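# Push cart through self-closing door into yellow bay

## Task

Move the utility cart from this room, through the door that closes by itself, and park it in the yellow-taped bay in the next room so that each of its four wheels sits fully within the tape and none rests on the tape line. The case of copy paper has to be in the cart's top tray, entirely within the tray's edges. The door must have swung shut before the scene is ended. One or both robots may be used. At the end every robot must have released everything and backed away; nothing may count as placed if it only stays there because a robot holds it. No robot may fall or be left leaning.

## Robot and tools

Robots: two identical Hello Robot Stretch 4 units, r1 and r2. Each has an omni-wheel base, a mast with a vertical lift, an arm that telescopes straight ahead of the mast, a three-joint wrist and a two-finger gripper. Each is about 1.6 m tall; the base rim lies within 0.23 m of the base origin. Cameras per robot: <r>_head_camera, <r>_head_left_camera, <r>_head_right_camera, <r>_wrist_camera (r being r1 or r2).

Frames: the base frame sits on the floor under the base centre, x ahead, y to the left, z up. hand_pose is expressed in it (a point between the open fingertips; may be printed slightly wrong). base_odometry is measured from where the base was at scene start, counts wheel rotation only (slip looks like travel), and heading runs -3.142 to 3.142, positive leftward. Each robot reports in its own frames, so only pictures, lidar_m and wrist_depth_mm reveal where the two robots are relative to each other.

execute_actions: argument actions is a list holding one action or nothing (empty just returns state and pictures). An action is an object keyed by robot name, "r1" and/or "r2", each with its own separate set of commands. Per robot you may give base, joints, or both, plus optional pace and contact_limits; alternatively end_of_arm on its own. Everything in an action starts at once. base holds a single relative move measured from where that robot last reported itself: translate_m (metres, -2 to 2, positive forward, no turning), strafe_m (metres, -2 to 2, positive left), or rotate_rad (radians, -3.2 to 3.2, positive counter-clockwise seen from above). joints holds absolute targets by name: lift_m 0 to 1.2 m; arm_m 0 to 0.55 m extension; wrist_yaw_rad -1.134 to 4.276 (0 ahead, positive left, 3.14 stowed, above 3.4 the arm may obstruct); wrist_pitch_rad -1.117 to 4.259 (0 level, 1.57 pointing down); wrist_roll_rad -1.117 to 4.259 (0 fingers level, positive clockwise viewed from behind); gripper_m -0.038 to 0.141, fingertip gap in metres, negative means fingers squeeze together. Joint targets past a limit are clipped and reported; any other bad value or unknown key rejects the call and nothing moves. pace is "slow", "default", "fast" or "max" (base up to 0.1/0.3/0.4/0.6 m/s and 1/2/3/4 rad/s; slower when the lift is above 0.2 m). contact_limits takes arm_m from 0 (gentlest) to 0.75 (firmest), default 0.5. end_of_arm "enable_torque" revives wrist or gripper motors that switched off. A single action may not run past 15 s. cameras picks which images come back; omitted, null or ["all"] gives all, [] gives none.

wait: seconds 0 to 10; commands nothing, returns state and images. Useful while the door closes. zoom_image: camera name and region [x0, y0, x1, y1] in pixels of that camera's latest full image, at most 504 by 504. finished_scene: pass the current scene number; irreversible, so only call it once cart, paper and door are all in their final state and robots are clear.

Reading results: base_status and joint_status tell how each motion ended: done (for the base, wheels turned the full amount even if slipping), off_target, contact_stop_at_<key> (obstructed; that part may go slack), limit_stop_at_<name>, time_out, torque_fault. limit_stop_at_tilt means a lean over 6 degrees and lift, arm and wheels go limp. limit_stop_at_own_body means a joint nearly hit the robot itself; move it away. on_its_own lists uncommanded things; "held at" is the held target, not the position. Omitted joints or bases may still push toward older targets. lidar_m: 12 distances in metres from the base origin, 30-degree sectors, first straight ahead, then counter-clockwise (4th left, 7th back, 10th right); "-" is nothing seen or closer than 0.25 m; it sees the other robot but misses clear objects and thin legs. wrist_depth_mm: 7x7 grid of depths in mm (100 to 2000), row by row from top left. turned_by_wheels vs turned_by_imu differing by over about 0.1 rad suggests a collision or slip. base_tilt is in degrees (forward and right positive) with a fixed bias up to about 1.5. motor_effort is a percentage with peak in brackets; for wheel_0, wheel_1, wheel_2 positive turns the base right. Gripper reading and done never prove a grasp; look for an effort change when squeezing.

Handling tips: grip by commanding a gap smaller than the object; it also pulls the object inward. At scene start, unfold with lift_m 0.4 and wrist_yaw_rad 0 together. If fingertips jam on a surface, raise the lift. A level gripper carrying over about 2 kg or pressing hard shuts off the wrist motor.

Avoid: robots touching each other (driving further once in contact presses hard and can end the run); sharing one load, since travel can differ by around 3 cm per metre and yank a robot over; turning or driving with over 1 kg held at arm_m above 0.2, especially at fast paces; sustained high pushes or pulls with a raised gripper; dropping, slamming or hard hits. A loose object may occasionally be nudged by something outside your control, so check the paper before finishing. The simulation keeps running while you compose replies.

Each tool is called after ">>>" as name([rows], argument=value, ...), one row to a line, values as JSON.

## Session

>>> execute_actions(actions=[])

Scene clock: 0.00 s.
r1.base_odometry: x=+0.000 y=+0.000 heading=+0.000 (m, m, rad; r1's odometry frame)
r1.turned_by_wheels: +0.000 (rad since the last result)
r1.turned_by_imu: +0.000 (rad since the last result)
r1.base_tilt: forward=-0.7 right=+0.2 (deg)
r1.lidar_m: 0.66 0.62 0.65 0.83 1.37 1.39 1.85 4.10 2.28 1.48 1.37 0.98
r1.base_status: not commanded
r1.joint_positions: lift_m=+0.151 arm_m=-0.002 wrist_yaw_rad=+3.091 wrist_pitch_rad=+0.021 wrist_roll_rad=+0.007 gripper_m=+0.057
r1.joint_status: not commanded
r1.motor_effort: lift_m=+19 arm_m=-1 wrist_yaw_rad=-1 wrist_pitch_rad=-7 wrist_roll_rad=+0 gripper_m=-4 wheel_0=+0 wheel_1=-1 wheel_2=+0 (%)
r1.hand_pose: x=-0.1145 y=+0.1020 z=+0.3234 quat_wxyz=(+0.026, -0.010, +0.004, +1.000) (m; r1's base frame)
r1.wrist_depth_mm: - 139 - - 1863 1464 1255 / - 132 - - 1756 1464 1255 / 112 141 268 - 1808 1430 1255 / 141 - - - 1808 1430 1229 / 1464 1708 1756 - 1661 1430 1229 / 946 904 904 1078 205 1281 1182 / 723 723 788 - 831 891 904
r2.base_odometry: x=+0.000 y=+0.000 heading=+0.000 (m, m, rad; r2's odometry frame)
r2.turned_by_wheels: +0.000 (rad since the last result)
r2.turned_by_imu: +0.000 (rad since the last result)
r2.base_tilt: forward=+0.2 right=+0.1 (deg)
r2.lidar_m: 1.63 1.45 1.47 1.84 2.35 2.39 2.95 1.40 1.42 2.61 2.38 2.38
r2.base_status: not commanded
r2.joint_positions: lift_m=+0.218 arm_m=+0.001 wrist_yaw_rad=+3.106 wrist_pitch_rad=+0.001 wrist_roll_rad=+0.005 gripper_m=+0.057
r2.joint_status: not commanded
r2.motor_effort: lift_m=+19 arm_m=+0 wrist_yaw_rad=-1 wrist_pitch_rad=-7 wrist_roll_rad=+2 gripper_m=-4 wheel_0=+0 wheel_1=+0 wheel_2=+0 (%)
r2.hand_pose: x=-0.1137 y=+0.0975 z=+0.3954 quat_wxyz=(+0.018, -0.001, +0.003, +1.000) (m; r2's base frame)
r2.wrist_depth_mm: 132 138 - - - - 1863 / 109 136 - - - - 1921 / 110 137 - - - - 1921 / 126 151 - - - - 1983 / - - - - - 1863 1808 / 1576 1499 195 1281 1060 1160 1098 / 1078 931 1008 - 931 831 820
pictures: r1_head_camera, r1_head_left_camera, r1_head_right_camera, r1_wrist_camera, r2_head_camera, r2_head_left_camera, r2_head_right_camera, r2_wrist_camera
Images, in order (width x height): r1_head_camera 420x560, r1_head_left_camera 420x672, r1_head_right_camera 420x672, r1_wrist_camera 616x392, r2_head_camera 420x560, r2_head_left_camera 420x672, r2_head_right_camera 420x672, r2_wrist_camera 616x392.

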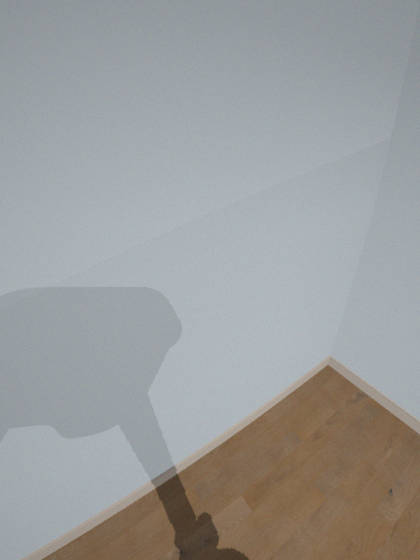

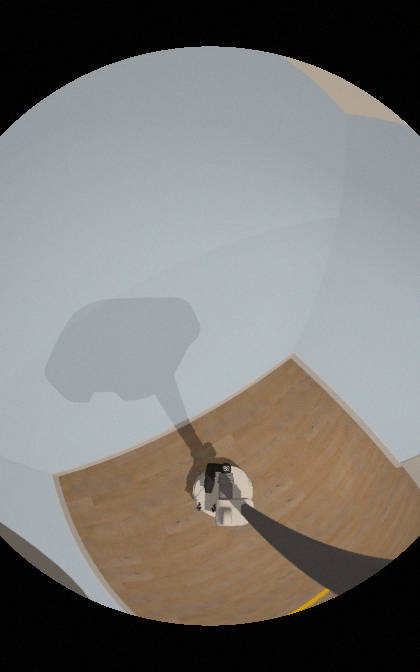

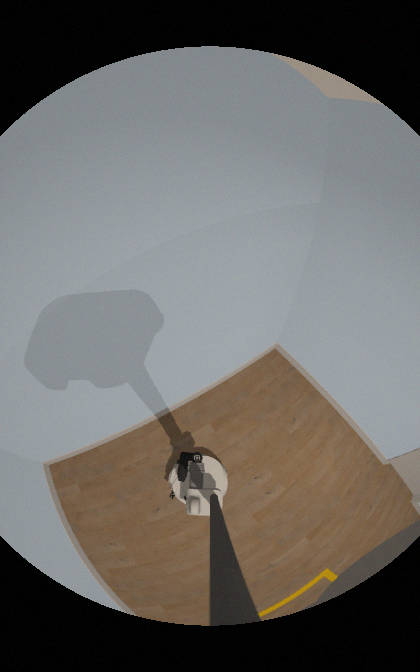

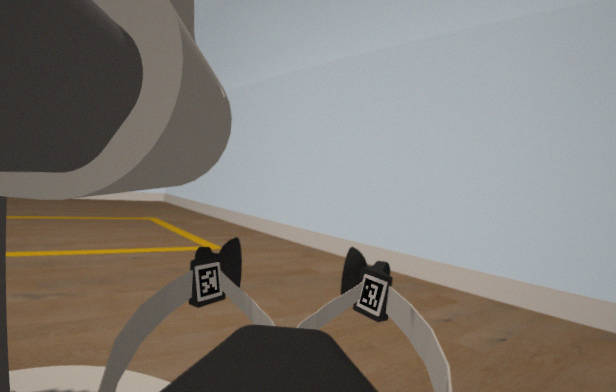

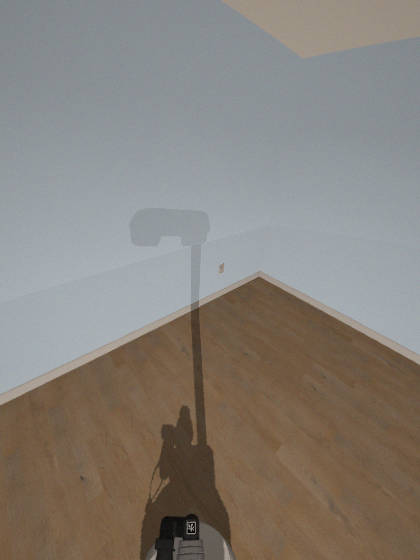

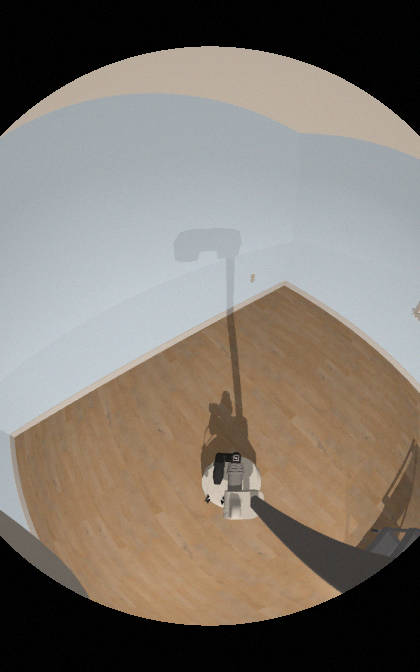

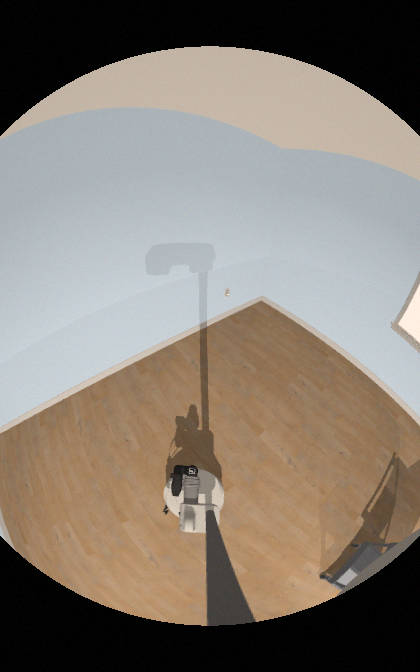

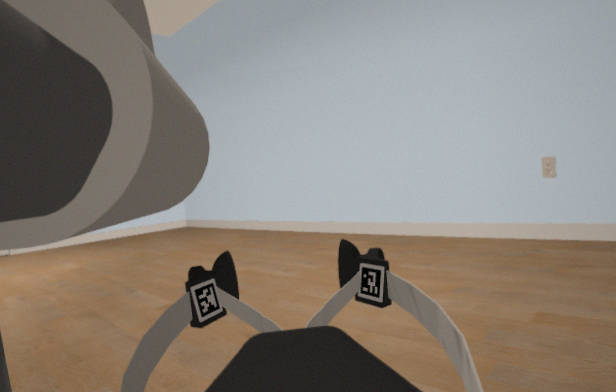

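r1 is in the bay room and r2 is in the cart's room. Turning both to look around.

>>> execute_actions([
  {"r1":{"base":{"rotate_rad":-2.2},"joints":{"lift_m":0.4,"wrist_yaw_rad":0}},"r2":{"base":{"rotate_rad":-2.3},"joints":{"lift_m":0.4,"wrist_yaw_rad":0}}},
], cameras=["r1_head_left_camera","r2_head_left_camera","r1_head_camera","r2_head_camera"])

Scene clock: 5.57 s.
r1.base_odometry: x=+0.000 y=+0.000 heading=-2.199 (m, m, rad; r1's odometry frame)
r1.turned_by_wheels: -2.199 (rad since the last result)
r1.turned_by_imu: -2.223 (rad since the last result)
r1.base_tilt: forward=-0.6 right=+0.2 (deg)
r1.lidar_m: 2.55 1.52 1.38 1.09 0.68 0.63 0.62 0.78 1.38 1.40 1.72 3.44
r1.base_status: done
r1.joint_positions: lift_m=+0.400 arm_m=-0.002 wrist_yaw_rad=+0.001 wrist_pitch_rad=+0.021 wrist_roll_rad=+0.007 gripper_m=+0.057
r1.joint_status: all done
r1.motor_effort: lift_m=+22(25) arm_m=-1(1) wrist_yaw_rad=-3(16) wrist_pitch_rad=-7(7) wrist_roll_rad=+0(0) gripper_m=-3(6) wheel_0=+5(14) wheel_1=+4(11) wheel_2=+5(12) (%)
r1.hand_pose: x=+0.4576 y=-0.0872 z=+0.5720 quat_wxyz=(+1.000, +0.003, +0.010, +0.000) (m; r1's base frame)
r1.wrist_depth_mm: 1397 1863 - - - - - / 1430 1921 - - - - - / 1430 1983 - - - - - / 1499 - - - - - - / 1464 - - - - - - / 1430 1464 1464 1863 204 - - / 1160 1205 1281 - 1308 1464 1464
r2.base_odometry: x=+0.000 y=+0.000 heading=-2.300 (m, m, rad; r2's odometry frame)
r2.turned_by_wheels: -2.300 (rad since the last result)
r2.turned_by_imu: -2.302 (rad since the last result)
r2.base_tilt: forward=+0.2 right=+0.2 (deg)
r2.lidar_m: 1.39 3.01 2.41 2.38 1.88 1.49 1.44 1.63 2.37 2.35 2.56 3.91
r2.base_status: done
r2.joint_positions: lift_m=+0.400 arm_m=+0.001 wrist_yaw_rad=+0.000 wrist_pitch_rad=+0.001 wrist_roll_rad=+0.005 gripper_m=+0.057
r2.joint_status: all done
r2.motor_effort: lift_m=+22(23) arm_m=+0(0) wrist_yaw_rad=-3(6) wrist_pitch_rad=-6(8) wrist_roll_rad=+2(4) gripper_m=-3(3) wheel_0=+0(5) wheel_1=-1(6) wheel_2=-1(6) (%)
r2.hand_pose: x=+0.4601 y=-0.0873 z=+0.5775 quat_wxyz=(+1.000, +0.003, +0.001, +0.000) (m; r2's base frame)
r2.wrist_depth_mm: - - - - - - - / - - 1430 - - - - / - - 1281 - - - - / - - - - - - - / - - 1863 - - - - / - - 195 1464 1464 1618 1464 / 1499 1255 1397 - 1255 1138 1160
pictures: r1_head_camera, r1_head_left_camera, r2_head_camera, r2_head_left_camera
Images, in order (width x height): r1_head_camera 420x560, r1_head_left_camera 420x672, r2_head_camera 420x560, r2_head_left_camera 420x672.

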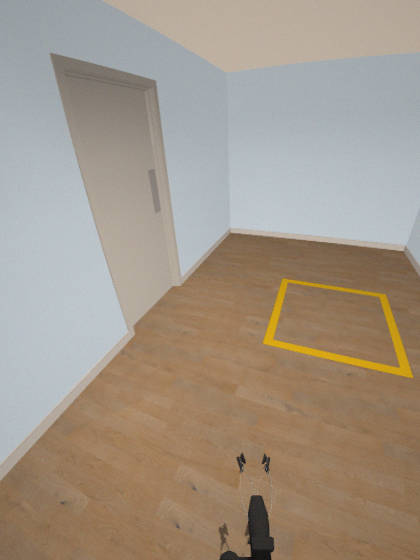

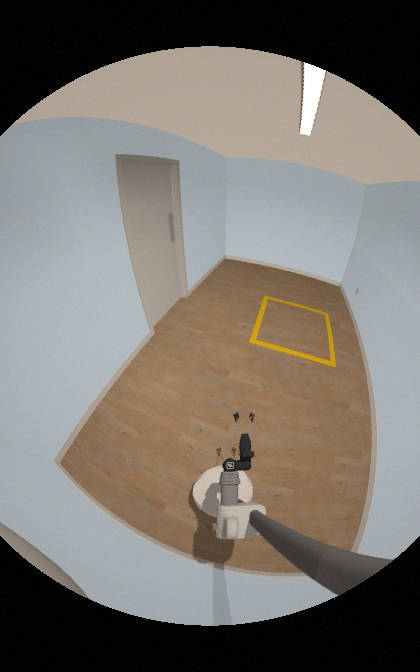

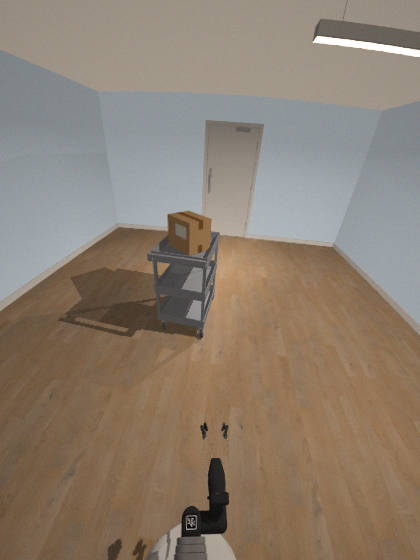

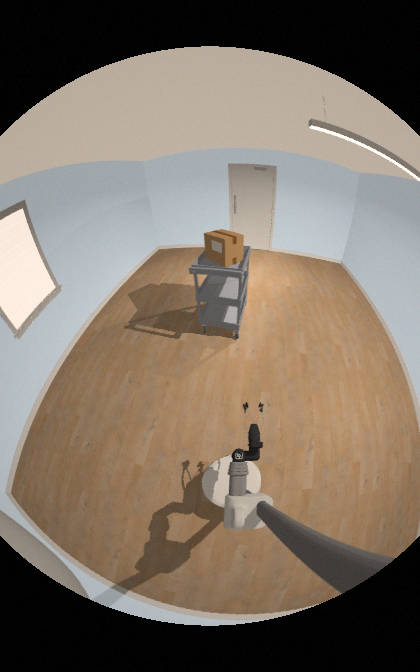

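>>> execute_actions([
  {"r1":{"base":{"rotate_rad":-0.24},"joints":{"gripper_m":0.0,"lift_m":0.3}},"r2":{"base":{"translate_m":0.6},"joints":{"lift_m":0.93}}},
], cameras=[])

>>> execute_actions([
  {"r1":{"base":{"translate_m":1.5}}},
], cameras=[])

>>> execute_actions([
  {"r1":{"base":{"rotate_rad":1.57}}},
], cameras=["r1_head_left_camera","r1_head_camera","r2_head_camera"])

Scene clock: 30.60 s.
r1.base_odometry: x=+0.000 y=+0.000 heading=-2.438 (m, m, rad; r1's odometry frame)
r1.turned_by_wheels: -0.239 (rad since the last result)
r1.turned_by_imu: -0.244 (rad since the last result)
r1.base_tilt: forward=-0.6 right=+0.3 (deg)
r1.lidar_m: 3.76 1.78 1.40 1.37 0.81 0.63 0.62 0.69 1.04 1.38 1.49 2.28
r1.base_status: done
r1.joint_positions: lift_m=+0.300 arm_m=-0.002 wrist_yaw_rad=+0.000 wrist_pitch_rad=+0.021 wrist_roll_rad=+0.007 gripper_m=+0.000
r1.joint_status: all done
r1.motor_effort: lift_m=+16(20) arm_m=-1(1) wrist_yaw_rad=-2(2) wrist_pitch_rad=-7(7) wrist_roll_rad=-1(0) gripper_m=-5(8) wheel_0=+5(6) wheel_1=+3(9) wheel_2=+4(11) (%)
r1.hand_pose: x=+0.4575 y=-0.0873 z=+0.4725 quat_wxyz=(+1.000, +0.003, +0.010, +0.000) (m; r1's base frame)
r1.wrist_depth_mm: 1921 - - - - - - / 1863 - - - - - - / 1983 - - - - - - / - - - - - - - / 1921 - - - - - - / 1281 1336 190 196 1576 1756 1756 / 991 946 1098 - 1060 1229 1255
r2.base_odometry: x=-0.400 y=-0.447 heading=-2.300 (m, m, rad; r2's odometry frame)
r2.turned_by_wheels: +0.000 (rad since the last result)
r2.turned_by_imu: -0.004 (rad since the last result)
r2.base_tilt: forward=+0.3 right=+0.1 (deg)
r2.lidar_m: 0.78 0.90 2.31 2.27 2.54 2.12 2.08 2.24 2.45 2.42 2.64 3.74
r2.base_status: done
r2.joint_positions: lift_m=+0.930 arm_m=+0.001 wrist_yaw_rad=+0.000 wrist_pitch_rad=+0.001 wrist_roll_rad=+0.005 gripper_m=+0.057
r2.joint_status: all done
r2.motor_effort: lift_m=+23(26) arm_m=+0(0) wrist_yaw_rad=-1(3) wrist_pitch_rad=-7(7) wrist_roll_rad=+3(3) gripper_m=-3(3) wheel_0=-1(6) wheel_1=-2(6) wheel_2=+0(8) (%)
r2.hand_pose: x=+0.4600 y=-0.0874 z=+1.1074 quat_wxyz=(+1.000, +0.003, +0.001, +0.000) (m; r2's base frame)
r2.wrist_depth_mm: - - - - - - - / - - - - - - - / - - - - - - - / - - - - - - - / - - 842 - - - - / - 1008 196 931 - - - / 768 621 809 - - - -
pictures: none
No camera images: the call's "cameras" was empty. Leave "cameras" out to get every camera's image.

Scene clock: 37.10 s.
r1.base_odometry: x=-1.143 y=-0.971 heading=-2.437 (m, m, rad; r1's odometry frame)
r1.turned_by_wheels: +0.000 (rad since the last result)
r1.turned_by_imu: -0.003 (rad since the last result)
r1.base_tilt: forward=-0.7 right=+0.2 (deg)
r1.lidar_m: 2.59 1.55 1.29 1.20 1.32 1.98 2.09 2.02 1.59 1.55 1.71 2.58
r1.base_status: done
r1.joint_positions: lift_m=+0.300 arm_m=-0.002 wrist_yaw_rad=+0.000 wrist_pitch_rad=+0.021 wrist_roll_rad=+0.007 gripper_m=+0.000
r1.joint_status: not commanded
r1.motor_effort: lift_m=+17(17) arm_m=-1(1) wrist_yaw_rad=-2(2) wrist_pitch_rad=-7(7) wrist_roll_rad=+0(0) gripper_m=-7(7) wheel_0=+5(10) wheel_1=+5(9) wheel_2=-3(15) (%)
r1.hand_pose: x=+0.4575 y=-0.0873 z=+0.4725 quat_wxyz=(+1.000, +0.003, +0.010, +0.000) (m; r1's base frame)
r1.wrist_depth_mm: 1618 - - - - - - / 1576 - - - - - - / 1661 - - - - - - / 1708 - - - - - - / 1708 - - - - - - / 1281 1336 190 197 1537 1756 1756 / 991 976 1078 - 1042 1229 1229
r2.base_odometry: x=-0.400 y=-0.447 heading=-2.300 (m, m, rad; r2's odometry frame)
r2.turned_by_wheels: +0.000 (rad since the last result)
r2.turned_by_imu: -0.002 (rad since the last result)
r2.base_tilt: forward=+0.3 right=+0.1 (deg)
r2.lidar_m: 0.79 0.91 2.31 2.27 2.51 2.12 2.08 2.27 2.46 2.42 2.64 3.76
r2.base_status: not commanded
r2.joint_positions: lift_m=+0.930 arm_m=+0.001 wrist_yaw_rad=+0.000 wrist_pitch_rad=+0.001 wrist_roll_rad=+0.005 gripper_m=+0.057
r2.joint_status: not commanded
r2.motor_effort: lift_m=+23(23) arm_m=-1(1) wrist_yaw_rad=-2(3) wrist_pitch_rad=-7(7) wrist_roll_rad=+2(1) gripper_m=-5(3) wheel_0=-1(1) wheel_1=-2(2) wheel_2=+0(0) (%)
r2.hand_pose: x=+0.4600 y=-0.0874 z=+1.1074 quat_wxyz=(+1.000, +0.003, +0.001, +0.000) (m; r2's base frame)
r2.wrist_depth_mm: - - - - - - - / - - - - - - - / - - - - - - - / - - - - - - - / - - 831 - - - - / - 1008 195 931 - - - / 759 627 798 - - - -
pictures: none
No camera images: the call's "cameras" was empty. Leave "cameras" out to get every camera's image.

Scene clock: 39.17 s.
r1.base_odometry: x=-1.143 y=-0.971 heading=-0.868 (m, m, rad; r1's odometry frame)
r1.turned_by_wheels: +1.569 (rad since the last result)
r1.turned_by_imu: +1.584 (rad since the last result)
r1.base_tilt: forward=-0.7 right=+0.2 (deg)
r1.lidar_m: 1.20 1.29 1.96 2.11 2.04 1.58 1.55 1.72 2.57 2.62 1.54 1.29
r1.base_status: done
r1.joint_positions: lift_m=+0.300 arm_m=-0.002 wrist_yaw_rad=+0.000 wrist_pitch_rad=+0.021 wrist_roll_rad=+0.007 gripper_m=+0.000
r1.joint_status: not commanded
r1.motor_effort: lift_m=+17(17) arm_m=-1(1) wrist_yaw_rad=-2(1) wrist_pitch_rad=-7(7) wrist_roll_rad=+0(0) gripper_m=-6(8) wheel_0=-3(15) wheel_1=-3(9) wheel_2=-5(12) (%)
r1.hand_pose: x=+0.4575 y=-0.0874 z=+0.4724 quat_wxyz=(+1.000, +0.003, +0.010, +0.000) (m; r1's base frame)
r1.wrist_depth_mm: 1078 1025 1025 1060 1060 1042 1025 / 1042 1060 1042 1078 1060 1025 1025 / 1078 1025 1025 1078 1042 1042 991 / 1060 1078 1060 1078 1078 1060 1025 / 1078 1060 1042 1118 1098 1042 1008 / 1098 1078 190 196 1060 1078 991 / 960 960 1060 - 1078 1042 991
r2.base_odometry: x=-0.400 y=-0.447 heading=-2.300 (m, m, rad; r2's odometry frame)
r2.turned_by_wheels: +0.000 (rad since the last result)
r2.turned_by_imu: -0.001 (rad since the last result)
r2.base_tilt: forward=+0.2 right=+0.1 (deg)
r2.lidar_m: 0.77 0.91 2.31 2.30 2.52 2.11 2.06 2.23 2.46 2.42 2.66 3.76
r2.base_status: not commanded
r2.joint_positions: lift_m=+0.930 arm_m=+0.001 wrist_yaw_rad=+0.000 wrist_pitch_rad=+0.001 wrist_roll_rad=+0.005 gripper_m=+0.057
r2.joint_status: not commanded
r2.motor_effort: lift_m=+23(23) arm_m=+0(0) wrist_yaw_rad=-2(2) wrist_pitch_rad=-6(7) wrist_roll_rad=+3(2) gripper_m=-3(4) wheel_0=-1(1) wheel_1=-2(2) wheel_2=+0(0) (%)
r2.hand_pose: x=+0.4600 y=-0.0874 z=+1.1074 quat_wxyz=(+1.000, +0.003, +0.001, +0.000) (m; r2's base frame)
r2.wrist_depth_mm: - - - - - - - / - - - - - - - / - - - - - - - / - - - - - - - / - - 842 - - - - / - 1008 195 946 - - - / 768 621 809 - - - -
pictures: r1_head_camera, r1_head_left_camera, r2_head_camera
Images, in order (width x height): r1_head_camera 420x560, r1_head_left_camera 420x672, r2_head_camera 420x560.

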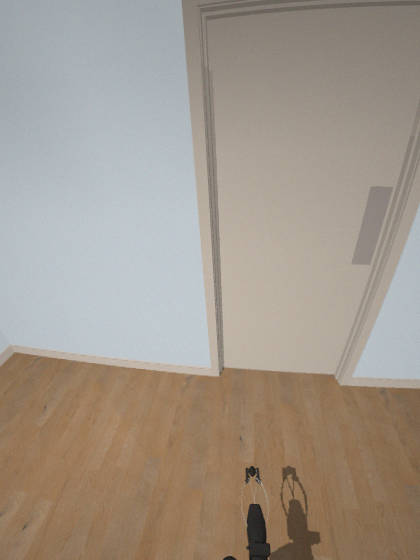

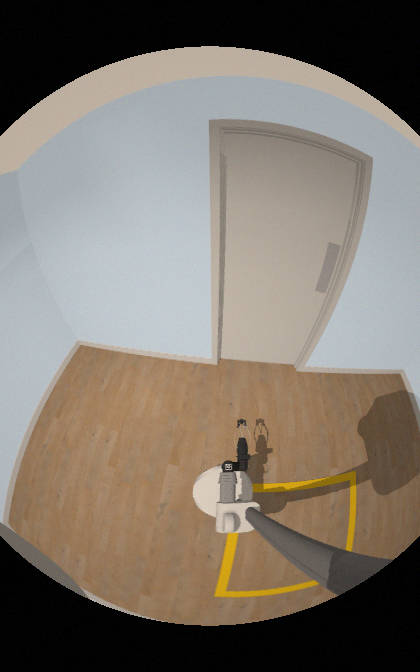

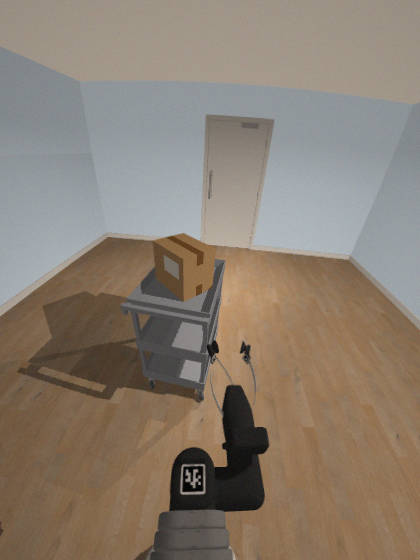

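>>> zoom_image(camera="r2_head_camera", region=[110,220,250,330])

>>> execute_actions([
  {"r1":{"base":{"strafe_m":-0.58}},"r2":{"base":{"strafe_m":-1.2}}},
], cameras=[])

>>> execute_actions([
  {"r1":{"base":{"translate_m":0.62}},"r2":{"base":{"translate_m":1.2}}},
], cameras=[])

>>> execute_actions([
  {"r1":{"joints":{"arm_m":0.55},"contact_limits":{"arm_m":0.75},"pace":"slow"}},
], cameras=["r1_head_camera","r2_head_camera","r2_head_left_camera"])

Region (110, 220, 250, 330) of r2_head_camera's 420x560 image, scaled by 3.600, with more detail than that image has; it fills the top 396 rows of this view, and the rest is white.

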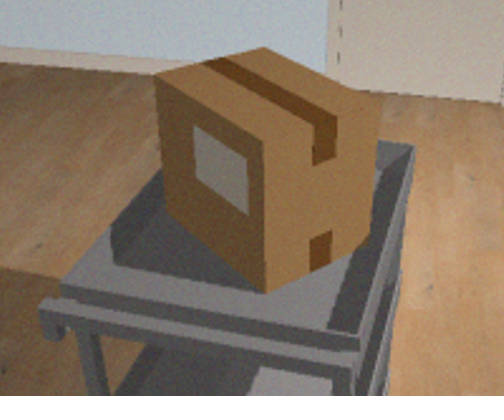

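Scene clock: 55.93 s.
r1.base_odometry: x=-1.586 y=-1.345 heading=-0.869 (m, m, rad; r1's odometry frame)
r1.turned_by_wheels: +0.000 (rad since the last result)
r1.turned_by_imu: -0.005 (rad since the last result)
r1.base_tilt: forward=-0.6 right=+0.3 (deg)
r1.lidar_m: 1.12 1.30 1.82 2.68 2.11 1.65 1.62 1.76 2.08 2.04 1.50 1.15
r1.base_status: done
r1.joint_positions: lift_m=+0.300 arm_m=-0.002 wrist_yaw_rad=+0.000 wrist_pitch_rad=+0.021 wrist_roll_rad=+0.007 gripper_m=+0.000
r1.joint_status: not commanded
r1.motor_effort: lift_m=+17(17) arm_m=-1(1) wrist_yaw_rad=-2(1) wrist_pitch_rad=-7(7) wrist_roll_rad=+0(0) gripper_m=-7(8) wheel_0=+2(10) wheel_1=-4(13) wheel_2=+0(4) (%)
r1.hand_pose: x=+0.4575 y=-0.0874 z=+0.4724 quat_wxyz=(+1.000, +0.003, +0.010, +0.000) (m; r1's base frame)
r1.wrist_depth_mm: 1042 1042 1025 1008 917 904 878 / 1042 1025 1025 1025 891 891 878 / 1042 1060 1042 1025 917 904 891 / 1042 1060 1025 1025 917 904 891 / 1098 1078 1042 1025 931 917 904 / 1118 1098 190 196 946 931 931 / 976 946 1098 - 931 917 917
r2.base_odometry: x=-1.294 y=+0.353 heading=-2.301 (m, m, rad; r2's odometry frame)
r2.turned_by_wheels: +0.000 (rad since the last result)
r2.turned_by_imu: -0.006 (rad since the last result)
r2.base_tilt: forward=+0.2 right=+0.0 (deg)
r2.lidar_m: 3.58 1.55 1.39 3.50 2.85 2.26 2.24 1.60 1.25 1.23 1.34 2.01
r2.base_status: done
r2.joint_positions: lift_m=+0.930 arm_m=+0.001 wrist_yaw_rad=+0.000 wrist_pitch_rad=+0.001 wrist_roll_rad=+0.005 gripper_m=+0.057
r2.joint_status: not commanded
r2.motor_effort: lift_m=+22(23) arm_m=+0(0) wrist_yaw_rad=-1(2) wrist_pitch_rad=-8(7) wrist_roll_rad=+2(0) gripper_m=-4(5) wheel_0=-1(10) wheel_1=+1(5) wheel_2=-1(0) (%)
r2.hand_pose: x=+0.4600 y=-0.0874 z=+1.1075 quat_wxyz=(+1.000, +0.003, +0.001, +0.000) (m; r2's base frame)
r2.wrist_depth_mm: - - - - - - 1756 / - - - - - - 1756 / - - - - - - 1808 / - - - - - - 1863 / - - - - - - 1863 / - - 195 - - - 1808 / - - - - - - 1921
pictures: none
No camera images: the call's "cameras" was empty. Leave "cameras" out to get every camera's image.

Scene clock: 61.40 s.
r1.base_odometry: x=-1.185 y=-1.818 heading=-0.868 (m, m, rad; r1's odometry frame)
r1.turned_by_wheels: +0.000 (rad since the last result)
r1.turned_by_imu: -0.002 (rad since the last result)
r1.base_tilt: forward=-0.7 right=+0.2 (deg)
r1.lidar_m: 0.57 0.64 0.86 2.61 2.81 2.26 2.24 2.45 2.13 1.53 0.71 0.55
r1.base_status: done
r1.joint_positions: lift_m=+0.300 arm_m=-0.002 wrist_yaw_rad=+0.000 wrist_pitch_rad=+0.021 wrist_roll_rad=+0.007 gripper_m=+0.000
r1.joint_status: not commanded
r1.motor_effort: lift_m=+17(17) arm_m=-1(1) wrist_yaw_rad=-1(2) wrist_pitch_rad=-6(7) wrist_roll_rad=+0(0) gripper_m=-6(8) wheel_0=+5(11) wheel_1=+5(9) wheel_2=-4(14) (%)
r1.hand_pose: x=+0.4575 y=-0.0874 z=+0.4724 quat_wxyz=(+1.000, +0.003, +0.010, +0.000) (m; r1's base frame)
r1.wrist_depth_mm: 407 397 394 384 379 304 285 / 410 402 397 389 379 307 286 / 413 413 399 389 384 303 290 / 415 407 402 394 384 297 291 / 421 413 402 392 387 297 304 / 421 413 191 196 387 300 307 / 427 421 407 - 392 303 309
r2.base_odometry: x=-2.094 y=-0.542 heading=-2.301 (m, m, rad; r2's odometry frame)
r2.turned_by_wheels: +0.000 (rad since the last result)
r2.turned_by_imu: -0.006 (rad since the last result)
r2.base_tilt: forward=+0.2 right=+0.2 (deg)
r2.lidar_m: 2.36 2.57 3.44 1.01 1.16 3.48 3.45 1.77 1.41 1.36 1.51 2.26
r2.base_status: done
r2.joint_positions: lift_m=+0.930 arm_m=+0.001 wrist_yaw_rad=+0.000 wrist_pitch_rad=+0.001 wrist_roll_rad=+0.005 gripper_m=+0.057
r2.joint_status: not commanded
r2.motor_effort: lift_m=+22(22) arm_m=+0(1) wrist_yaw_rad=-1(1) wrist_pitch_rad=-7(7) wrist_roll_rad=+3(1) gripper_m=-4(4) wheel_0=+0(7) wheel_1=+0(4) wheel_2=+1(9) (%)
r2.hand_pose: x=+0.4600 y=-0.0874 z=+1.1075 quat_wxyz=(+1.000, +0.003, +0.001, +0.000) (m; r2's base frame)
r2.wrist_depth_mm: - - - - - - 1921 / - - - - - - 1863 / - - - - - - - / - - - - - - - / - - - - - - - / - - 195 - - - - / - - - - - - -
pictures: none
No camera images: the call's "cameras" was empty. Leave "cameras" out to get every camera's image.

Scene clock: 68.17 s.
r1.base_odometry: x=-1.185 y=-1.818 heading=-0.869 (m, m, rad; r1's odometry frame)
r1.turned_by_wheels: -0.001 (rad since the last result)
r1.turned_by_imu: +0.001 (rad since the last result)
r1.base_tilt: forward=-0.7 right=+0.2 (deg)
r1.lidar_m: 0.87 0.86 0.88 2.61 2.83 2.26 2.24 2.45 2.16 1.50 0.70 0.54
r1.base_status: not commanded
r1.joint_positions: lift_m=+0.300 arm_m=+0.546 wrist_yaw_rad=-0.012 wrist_pitch_rad=+0.021 wrist_roll_rad=+0.007 gripper_m=+0.000
r1.joint_status: all done
joint sent to its limit — the command would take r1.arm_m past its upper limit, so that joint was sent only as far as its limit.
r1.on_its_own: wrist_yaw_rad is at rest, and its effort (+33) is outside its rest range (-13 to +13)
r1.motor_effort: lift_m=+17(17) arm_m=+11(17) wrist_yaw_rad=+33(59) wrist_pitch_rad=-7(8) wrist_roll_rad=+0(0) gripper_m=-5(9) wheel_0=+2(6) wheel_1=+2(5) wheel_2=-13(12) (%)
r1.contact_limits: arm_m 0.75
r1.hand_pose: x=+1.0043 y=-0.0908 z=+0.4724 quat_wxyz=(+1.000, +0.003, +0.010, -0.006) (m; r1's base frame)
r1.wrist_depth_mm: 176 191 212 236 266 - - / 178 193 215 240 271 - - / 180 196 218 243 273 - - / 182 199 221 245 279 - - / 184 200 221 239 283 - - / 186 198 188 196 279 1708 1808 / 188 198 219 - 282 1205 1205
r2.base_odometry: x=-2.094 y=-0.542 heading=-2.301 (m, m, rad; r2's odometry frame)
r2.turned_by_wheels: +0.000 (rad since the last result)
r2.turned_by_imu: -0.002 (rad since the last result)
r2.base_tilt: forward=+0.2 right=+0.0 (deg)
r2.lidar_m: 2.37 2.26 3.43 1.01 1.17 3.50 3.46 1.77 1.39 1.37 1.52 2.25
r2.base_status: not commanded
r2.joint_positions: lift_m=+0.930 arm_m=+0.001 wrist_yaw_rad=+0.000 wrist_pitch_rad=+0.001 wrist_roll_rad=+0.005 gripper_m=+0.057
r2.joint_status: not commanded
r2.motor_effort: lift_m=+23(22) arm_m=+0(0) wrist_yaw_rad=-1(1) wrist_pitch_rad=-7(8) wrist_roll_rad=+3(4) gripper_m=-3(4) wheel_0=+0(0) wheel_1=+0(0) wheel_2=+0(1) (%)
r2.hand_pose: x=+0.4600 y=-0.0874 z=+1.1075 quat_wxyz=(+1.000, +0.003, +0.001, +0.000) (m; r2's base frame)
r2.wrist_depth_mm: 1863 - - - - - 1863 / 1756 1983 - - - - 1921 / 1863 1983 - - - - - / 1808 1983 - - - - - / 1863 1863 - - - - - / 1863 1863 195 - - - - / - 1863 - - - - -
pictures: r1_head_camera, r2_head_camera, r2_head_left_camera
Images, in order (width x height): r1_head_camera 420x560, r2_head_camera 420x560, r2_head_left_camera 420x672.

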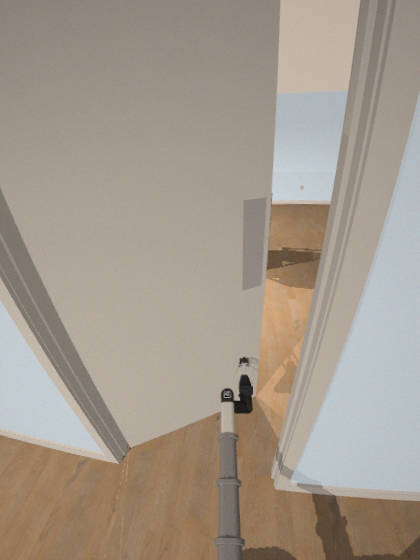

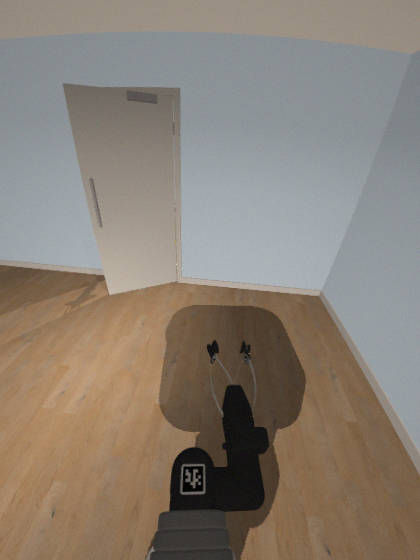

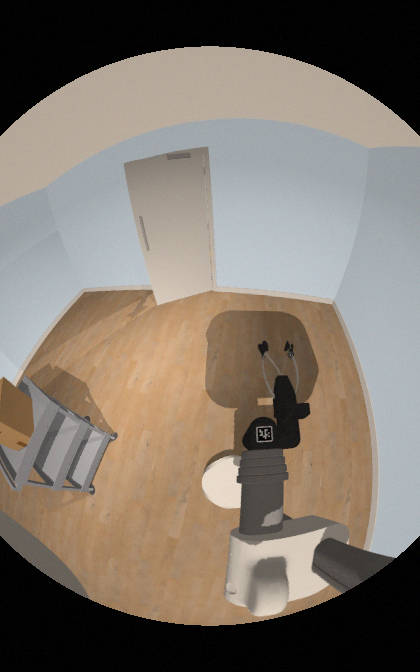

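>>> execute_actions([
  {"r1":{"base":{"translate_m":0.75},"joints":{"arm_m":0.0},"pace":"slow"}},
], cameras=["r1_head_left_camera","r2_head_left_camera"])

Scene clock: 81.67 s.
r1.base_odometry: x=-0.702 y=-2.391 heading=-0.870 (m, m, rad; r1's odometry frame)
r1.turned_by_wheels: -0.001 (rad since the last result)
r1.turned_by_imu: -0.013 (rad since the last result)
r1.base_tilt: forward=-0.7 right=+0.3 (deg)
r1.lidar_m: 0.34 0.28 0.27 0.40 2.77 3.04 2.98 3.26 0.25 0.38 2.35 3.48
r1.base_status: done
r1.joint_positions: lift_m=+0.300 arm_m=+0.000 wrist_yaw_rad=-0.015 wrist_pitch_rad=+0.021 wrist_roll_rad=+0.007 gripper_m=+0.000
r1.joint_status: all done
r1.on_its_own: wrist_yaw_rad is at rest, and its effort (+41) is outside its rest range (-13 to +13)
r1.motor_effort: lift_m=+17(17) arm_m=+2(9) wrist_yaw_rad=+41(43) wrist_pitch_rad=-8(13) wrist_roll_rad=+0(0) gripper_m=-4(6) wheel_0=+4(6) wheel_1=+6(8) wheel_2=-16(24) (%)
r1.hand_pose: x=+0.4577 y=-0.0916 z=+0.4723 quat_wxyz=(+1.000, +0.003, +0.010, -0.007) (m; r1's base frame)
r1.wrist_depth_mm: 155 175 202 240 - - - / 156 176 205 244 - - - / 158 180 209 249 - - - / 160 182 213 253 - - - / 162 185 211 244 - - - / 163 182 187 196 1430 1756 1756 / 166 179 206 - 1060 1205 1229
r2.base_odometry: x=-2.094 y=-0.542 heading=-2.301 (m, m, rad; r2's odometry frame)
r2.turned_by_wheels: +0.000 (rad since the last result)
r2.turned_by_imu: -0.003 (rad since the last result)
r2.base_tilt: forward=+0.3 right=+0.1 (deg)
r2.lidar_m: 2.29 2.12 3.43 1.02 1.17 3.48 3.45 1.78 1.40 1.38 1.47 2.24
r2.base_status: not commanded
r2.joint_positions: lift_m=+0.930 arm_m=+0.001 wrist_yaw_rad=+0.000 wrist_pitch_rad=+0.001 wrist_roll_rad=+0.005 gripper_m=+0.057
r2.joint_status: not commanded
r2.motor_effort: lift_m=+22(22) arm_m=+0(0) wrist_yaw_rad=-1(1) wrist_pitch_rad=-6(6) wrist_roll_rad=+2(3) gripper_m=-2(4) wheel_0=+0(0) wheel_1=+0(1) wheel_2=+1(0) (%)
r2.hand_pose: x=+0.4600 y=-0.0874 z=+1.1075 quat_wxyz=(+1.000, +0.003, +0.001, +0.000) (m; r2's base frame)
r2.wrist_depth_mm: 1708 - - - - - 1863 / 1618 1863 - - - - 1921 / 1618 1921 - - - - - / 1661 1863 - - - - - / 1661 1863 - - - - - / 1708 1756 195 - - - - / - 1756 - - - - -
pictures: r1_head_left_camera, r2_head_left_camera
Images, in order (width x height): r1_head_left_camera 420x672, r2_head_left_camera 420x672.

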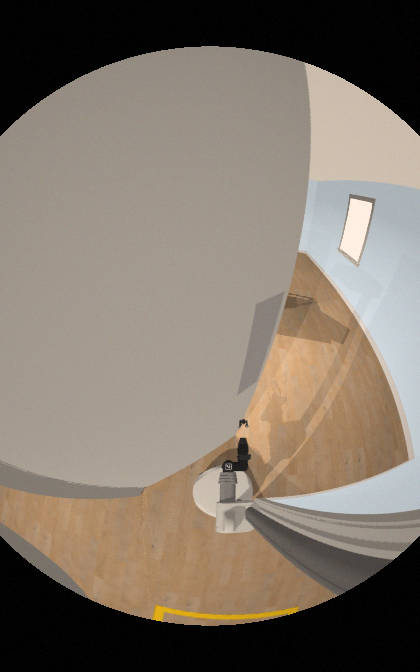

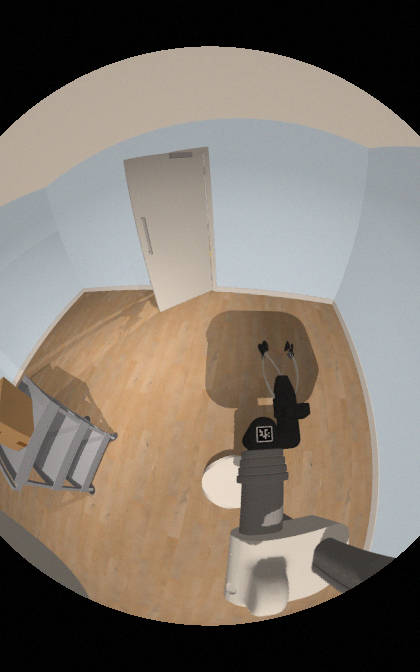

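>>> execute_actions([
  {"r1":{"base":{"strafe_m":0.08},"joints":{"arm_m":0.4},"contact_limits":{"arm_m":0.75},"pace":"slow"}},
], cameras=[])

>>> execute_actions([
  {"r1":{"base":{"translate_m":0.6},"joints":{"arm_m":0.0},"pace":"slow"}},
], cameras=["r1_head_left_camera"])

Scene clock: 91.90 s.
r1.base_odometry: x=-0.641 y=-2.339 heading=-0.871 (m, m, rad; r1's odometry frame)
r1.turned_by_wheels: -0.001 (rad since the last result)
r1.turned_by_imu: -0.031 (rad since the last result)
r1.base_tilt: forward=-0.6 right=+0.2 (deg)
r1.lidar_m: 0.47 0.34 0.33 0.36 2.76 3.05 2.98 3.19 0.32 0.30 2.40 3.49
r1.base_status: done
r1.joint_positions: lift_m=+0.300 arm_m=+0.399 wrist_yaw_rad=+0.000 wrist_pitch_rad=+0.021 wrist_roll_rad=+0.006 gripper_m=+0.000
r1.joint_status: all done
r1.motor_effort: lift_m=+17(17) arm_m=+8(16) wrist_yaw_rad=-2(71) wrist_pitch_rad=-7(8) wrist_roll_rad=+0(1) gripper_m=-5(11) wheel_0=-7(12) wheel_1=+1(9) wheel_2=-11(20) (%)
r1.contact_limits: arm_m 0.75
r1.hand_pose: x=+0.8579 y=-0.0873 z=+0.4724 quat_wxyz=(+1.000, +0.003, +0.010, +0.000) (m; r1's base frame)
r1.wrist_depth_mm: - - - - - - - / - - - - 1708 - - / - - - - - - - / - - - - - - - / 1618 1808 - 1618 - - - / 1281 1336 190 195 1499 1756 1756 / 976 946 1060 - 1060 1205 1255
r2.base_odometry: x=-2.094 y=-0.542 heading=-2.301 (m, m, rad; r2's odometry frame)
r2.turned_by_wheels: +0.000 (rad since the last result)
r2.turned_by_imu: -0.002 (rad since the last result)
r2.base_tilt: forward=+0.2 right=+0.1 (deg)
r2.lidar_m: 2.15 1.87 3.43 1.03 1.17 3.50 3.46 1.78 1.38 1.37 1.49 2.28
r2.base_status: not commanded
r2.joint_positions: lift_m=+0.930 arm_m=+0.001 wrist_yaw_rad=+0.000 wrist_pitch_rad=+0.001 wrist_roll_rad=+0.005 gripper_m=+0.057
r2.joint_status: not commanded
r2.motor_effort: lift_m=+22(22) arm_m=+0(0) wrist_yaw_rad=+0(1) wrist_pitch_rad=-6(8) wrist_roll_rad=+1(1) gripper_m=-4(4) wheel_0=+0(0) wheel_1=+0(0) wheel_2=+0(0) (%)
r2.hand_pose: x=+0.4600 y=-0.0874 z=+1.1075 quat_wxyz=(+1.000, +0.003, +0.001, +0.000) (m; r2's base frame)
r2.wrist_depth_mm: 1464 1808 - - - - 1921 / 1499 1756 - - - - 1921 / 1576 1808 - - - - - / 1499 1808 - - - - - / 1537 1756 - - - - - / - 1661 195 - - - - / 1499 1537 - - - - -
pictures: none
No camera images: the call's "cameras" was empty. Leave "cameras" out to get every camera's image.

Scene clock: 99.17 s.
r1.base_odometry: x=-0.255 y=-2.798 heading=-0.871 (m, m, rad; r1's odometry frame)
r1.turned_by_wheels: +0.000 (rad since the last result)
r1.turned_by_imu: -0.006 (rad since the last result)
r1.base_tilt: forward=-0.7 right=+0.3 (deg)
r1.lidar_m: 1.57 1.66 2.65 0.25 0.26 0.57 3.61 0.72 1.00 2.31 2.45 1.59
r1.base_status: done
r1.joint_positions: lift_m=+0.300 arm_m=+0.001 wrist_yaw_rad=+0.000 wrist_pitch_rad=+0.021 wrist_roll_rad=+0.006 gripper_m=+0.000
r1.joint_status: all done
r1.motor_effort: lift_m=+18(18) arm_m=-5(8) wrist_yaw_rad=-1(5) wrist_pitch_rad=-7(7) wrist_roll_rad=-1(0) gripper_m=-8(7) wheel_0=+4(14) wheel_1=+10(18) wheel_2=-8(19) (%)
r1.hand_pose: x=+0.4602 y=-0.0874 z=+0.4724 quat_wxyz=(+1.000, +0.003, +0.010, +0.000) (m; r1's base frame)
r1.wrist_depth_mm: - - - - - - - / - - - - 1430 - - / - - - - - - - / - - - - - - - / 1464 - - 1863 - - - / 1255 1336 190 196 1430 1756 1808 / 1008 946 1098 - 1060 1205 1255
r2.base_odometry: x=-2.094 y=-0.542 heading=-2.301 (m, m, rad; r2's odometry frame)
r2.turned_by_wheels: +0.000 (rad since the last result)
r2.turned_by_imu: -0.002 (rad since the last result)
r2.base_tilt: forward=+0.2 right=+0.1 (deg)
r2.lidar_m: 2.01 1.69 3.42 1.00 1.15 3.48 3.45 1.77 1.41 1.37 1.49 2.26
r2.base_status: not commanded
r2.joint_positions: lift_m=+0.930 arm_m=+0.001 wrist_yaw_rad=+0.000 wrist_pitch_rad=+0.001 wrist_roll_rad=+0.005 gripper_m=+0.057
r2.joint_status: not commanded
r2.motor_effort: lift_m=+22(22) arm_m=+0(0) wrist_yaw_rad=-2(2) wrist_pitch_rad=-7(8) wrist_roll_rad=+1(2) gripper_m=-4(5) wheel_0=+0(0) wheel_1=-1(0) wheel_2=+0(0) (%)
r2.hand_pose: x=+0.4600 y=-0.0874 z=+1.1075 quat_wxyz=(+1.000, +0.003, +0.001, +0.000) (m; r2's base frame)
r2.wrist_depth_mm: 1397 1661 - - - - 1983 / 1430 1661 - - - - 1983 / 1576 1661 - - - - - / 1576 1576 - - - - - / - 1576 - - - - - / - 1537 196 - - - - / 1576 1397 - - - - -
pictures: r1_head_left_camera
Images, in order (width x height): r1_head_left_camera 420x672.

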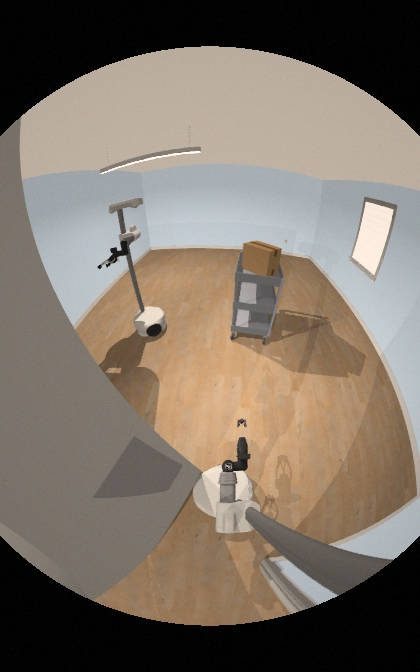

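>>> execute_actions([
  {"r1":{"base":{"translate_m":-0.15},"pace":"slow"}},
], cameras=[])

>>> execute_actions([
  {"r1":{"base":{"strafe_m":0.5},"pace":"slow"}},
], cameras=["r1_head_left_camera","r2_head_left_camera"])

Scene clock: 107.93 s.
r1.base_odometry: x=-0.352 y=-2.684 heading=-0.871 (m, m, rad; r1's odometry frame)
r1.turned_by_wheels: -0.001 (rad since the last result)
r1.turned_by_imu: -0.003 (rad since the last result)
r1.base_tilt: forward=-0.7 right=+0.2 (deg)
r1.lidar_m: 1.71 0.25 - 0.25 0.28 0.75 3.44 0.61 0.76 2.30 2.42 1.72
r1.base_status: done
r1.joint_positions: lift_m=+0.300 arm_m=+0.001 wrist_yaw_rad=+0.000 wrist_pitch_rad=+0.021 wrist_roll_rad=+0.006 gripper_m=+0.000
r1.joint_status: not commanded
r1.motor_effort: lift_m=+18(18) arm_m=-5(5) wrist_yaw_rad=-1(1) wrist_pitch_rad=-7(7) wrist_roll_rad=+0(0) gripper_m=-8(6) wheel_0=-12(11) wheel_1=-1(6) wheel_2=+4(9) (%)
r1.hand_pose: x=+0.4602 y=-0.0874 z=+0.4724 quat_wxyz=(+1.000, +0.003, +0.010, +0.000) (m; r1's base frame)
r1.wrist_depth_mm: - - - - - - - / - - - - 1708 - - / - - - - - - - / - - - - - - - / 1576 - - 1537 - - - / 1281 1336 190 196 1537 1756 1756 / 976 931 1078 - 1060 1255 1205
r2.base_odometry: x=-2.094 y=-0.542 heading=-2.301 (m, m, rad; r2's odometry frame)
r2.turned_by_wheels: +0.000 (rad since the last result)
r2.turned_by_imu: -0.001 (rad since the last result)
r2.base_tilt: forward=+0.2 right=+0.1 (deg)
r2.lidar_m: 2.06 1.79 3.41 1.00 1.15 3.47 3.45 1.77 1.38 1.36 1.49 2.26
r2.base_status: not commanded
r2.joint_positions: lift_m=+0.930 arm_m=+0.001 wrist_yaw_rad=+0.000 wrist_pitch_rad=+0.001 wrist_roll_rad=+0.005 gripper_m=+0.057
r2.joint_status: not commanded
r2.motor_effort: lift_m=+22(22) arm_m=-1(0) wrist_yaw_rad=-2(2) wrist_pitch_rad=-8(5) wrist_roll_rad=+2(0) gripper_m=-4(3) wheel_0=+0(0) wheel_1=+0(1) wheel_2=+1(0) (%)
r2.hand_pose: x=+0.4600 y=-0.0874 z=+1.1075 quat_wxyz=(+1.000, +0.003, +0.001, +0.000) (m; r2's base frame)
r2.wrist_depth_mm: 1430 1756 - - - - 1863 / 1464 1661 - - - - 1921 / 1464 1661 - - - - - / - 1618 - - - - - / - 1661 - - - - - / - 1576 195 - - - - / - 1464 - - - - -
pictures: none
No camera images: the call's "cameras" was empty. Leave "cameras" out to get every camera's image.

Scene clock: 114.07 s.
r1.base_odometry: x=+0.030 y=-2.362 heading=-0.871 (m, m, rad; r1's odometry frame)
r1.turned_by_wheels: +0.001 (rad since the last result)
r1.turned_by_imu: -0.125 (rad since the last result)
r1.base_tilt: forward=-0.7 right=+0.2 (deg)
r1.lidar_m: 1.75 0.37 0.25 - 0.25 0.25 0.47 3.53 0.85 1.68 2.65 1.80
r1.base_status: done
r1.joint_positions: lift_m=+0.300 arm_m=+0.001 wrist_yaw_rad=+0.000 wrist_pitch_rad=+0.021 wrist_roll_rad=+0.006 gripper_m=+0.000
r1.joint_status: not commanded
r1.motor_effort: lift_m=+19(19) arm_m=-4(5) wrist_yaw_rad=-1(3) wrist_pitch_rad=-7(7) wrist_roll_rad=+0(0) gripper_m=-6(8) wheel_0=-13(23) wheel_1=+21(34) wheel_2=+2(4) (%)
r1.hand_pose: x=+0.4601 y=-0.0874 z=+0.4723 quat_wxyz=(+1.000, +0.003, +0.010, +0.000) (m; r1's base frame)
r1.wrist_depth_mm: - - - - - - - / - - - - 1756 - - / - - - - - - - / - - - - - - - / 1464 1863 - - - - - / 1308 1366 190 196 1499 1708 1756 / 960 960 1118 - 1078 1229 1255
r2.base_odometry: x=-2.094 y=-0.542 heading=-2.301 (m, m, rad; r2's odometry frame)
r2.turned_by_wheels: +0.000 (rad since the last result)
r2.turned_by_imu: -0.002 (rad since the last result)
r2.base_tilt: forward=+0.2 right=+0.1 (deg)
r2.lidar_m: 1.60 1.66 3.41 1.01 1.16 3.47 3.47 1.77 1.40 1.36 1.46 2.23
r2.base_status: not commanded
r2.joint_positions: lift_m=+0.930 arm_m=+0.001 wrist_yaw_rad=+0.000 wrist_pitch_rad=+0.001 wrist_roll_rad=+0.005 gripper_m=+0.057
r2.joint_status: not commanded
r2.motor_effort: lift_m=+22(22) arm_m=+0(0) wrist_yaw_rad=-1(1) wrist_pitch_rad=-6(5) wrist_roll_rad=+2(2) gripper_m=-5(5) wheel_0=+0(0) wheel_1=+0(0) wheel_2=+0(0) (%)
r2.hand_pose: x=+0.4600 y=-0.0874 z=+1.1075 quat_wxyz=(+1.000, +0.003, +0.001, +0.000) (m; r2's base frame)
r2.wrist_depth_mm: - - - - - - 1863 / - - - - - - 1983 / - - - - - - - / - - - - - - - / - - 1863 - - - - / - - 195 - - - - / - 1464 1661 - - - -
pictures: r1_head_left_camera, r2_head_left_camera
Images, in order (width x height): r1_head_left_camera 420x672, r2_head_left_camera 420x672.

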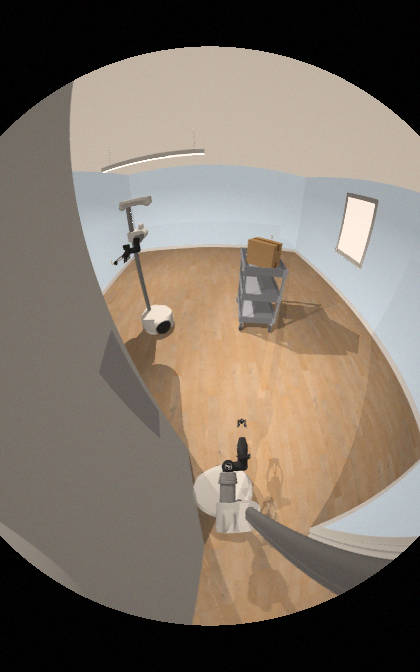

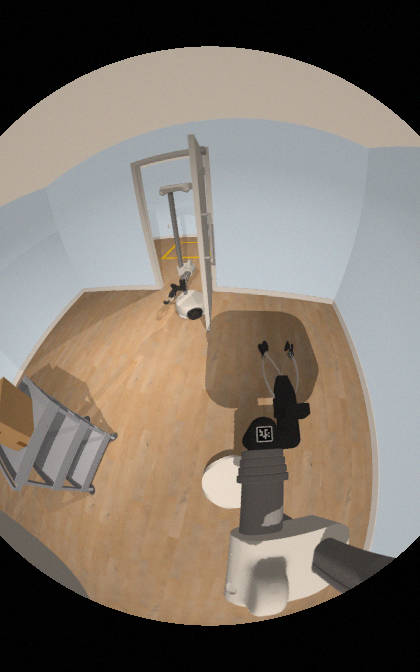

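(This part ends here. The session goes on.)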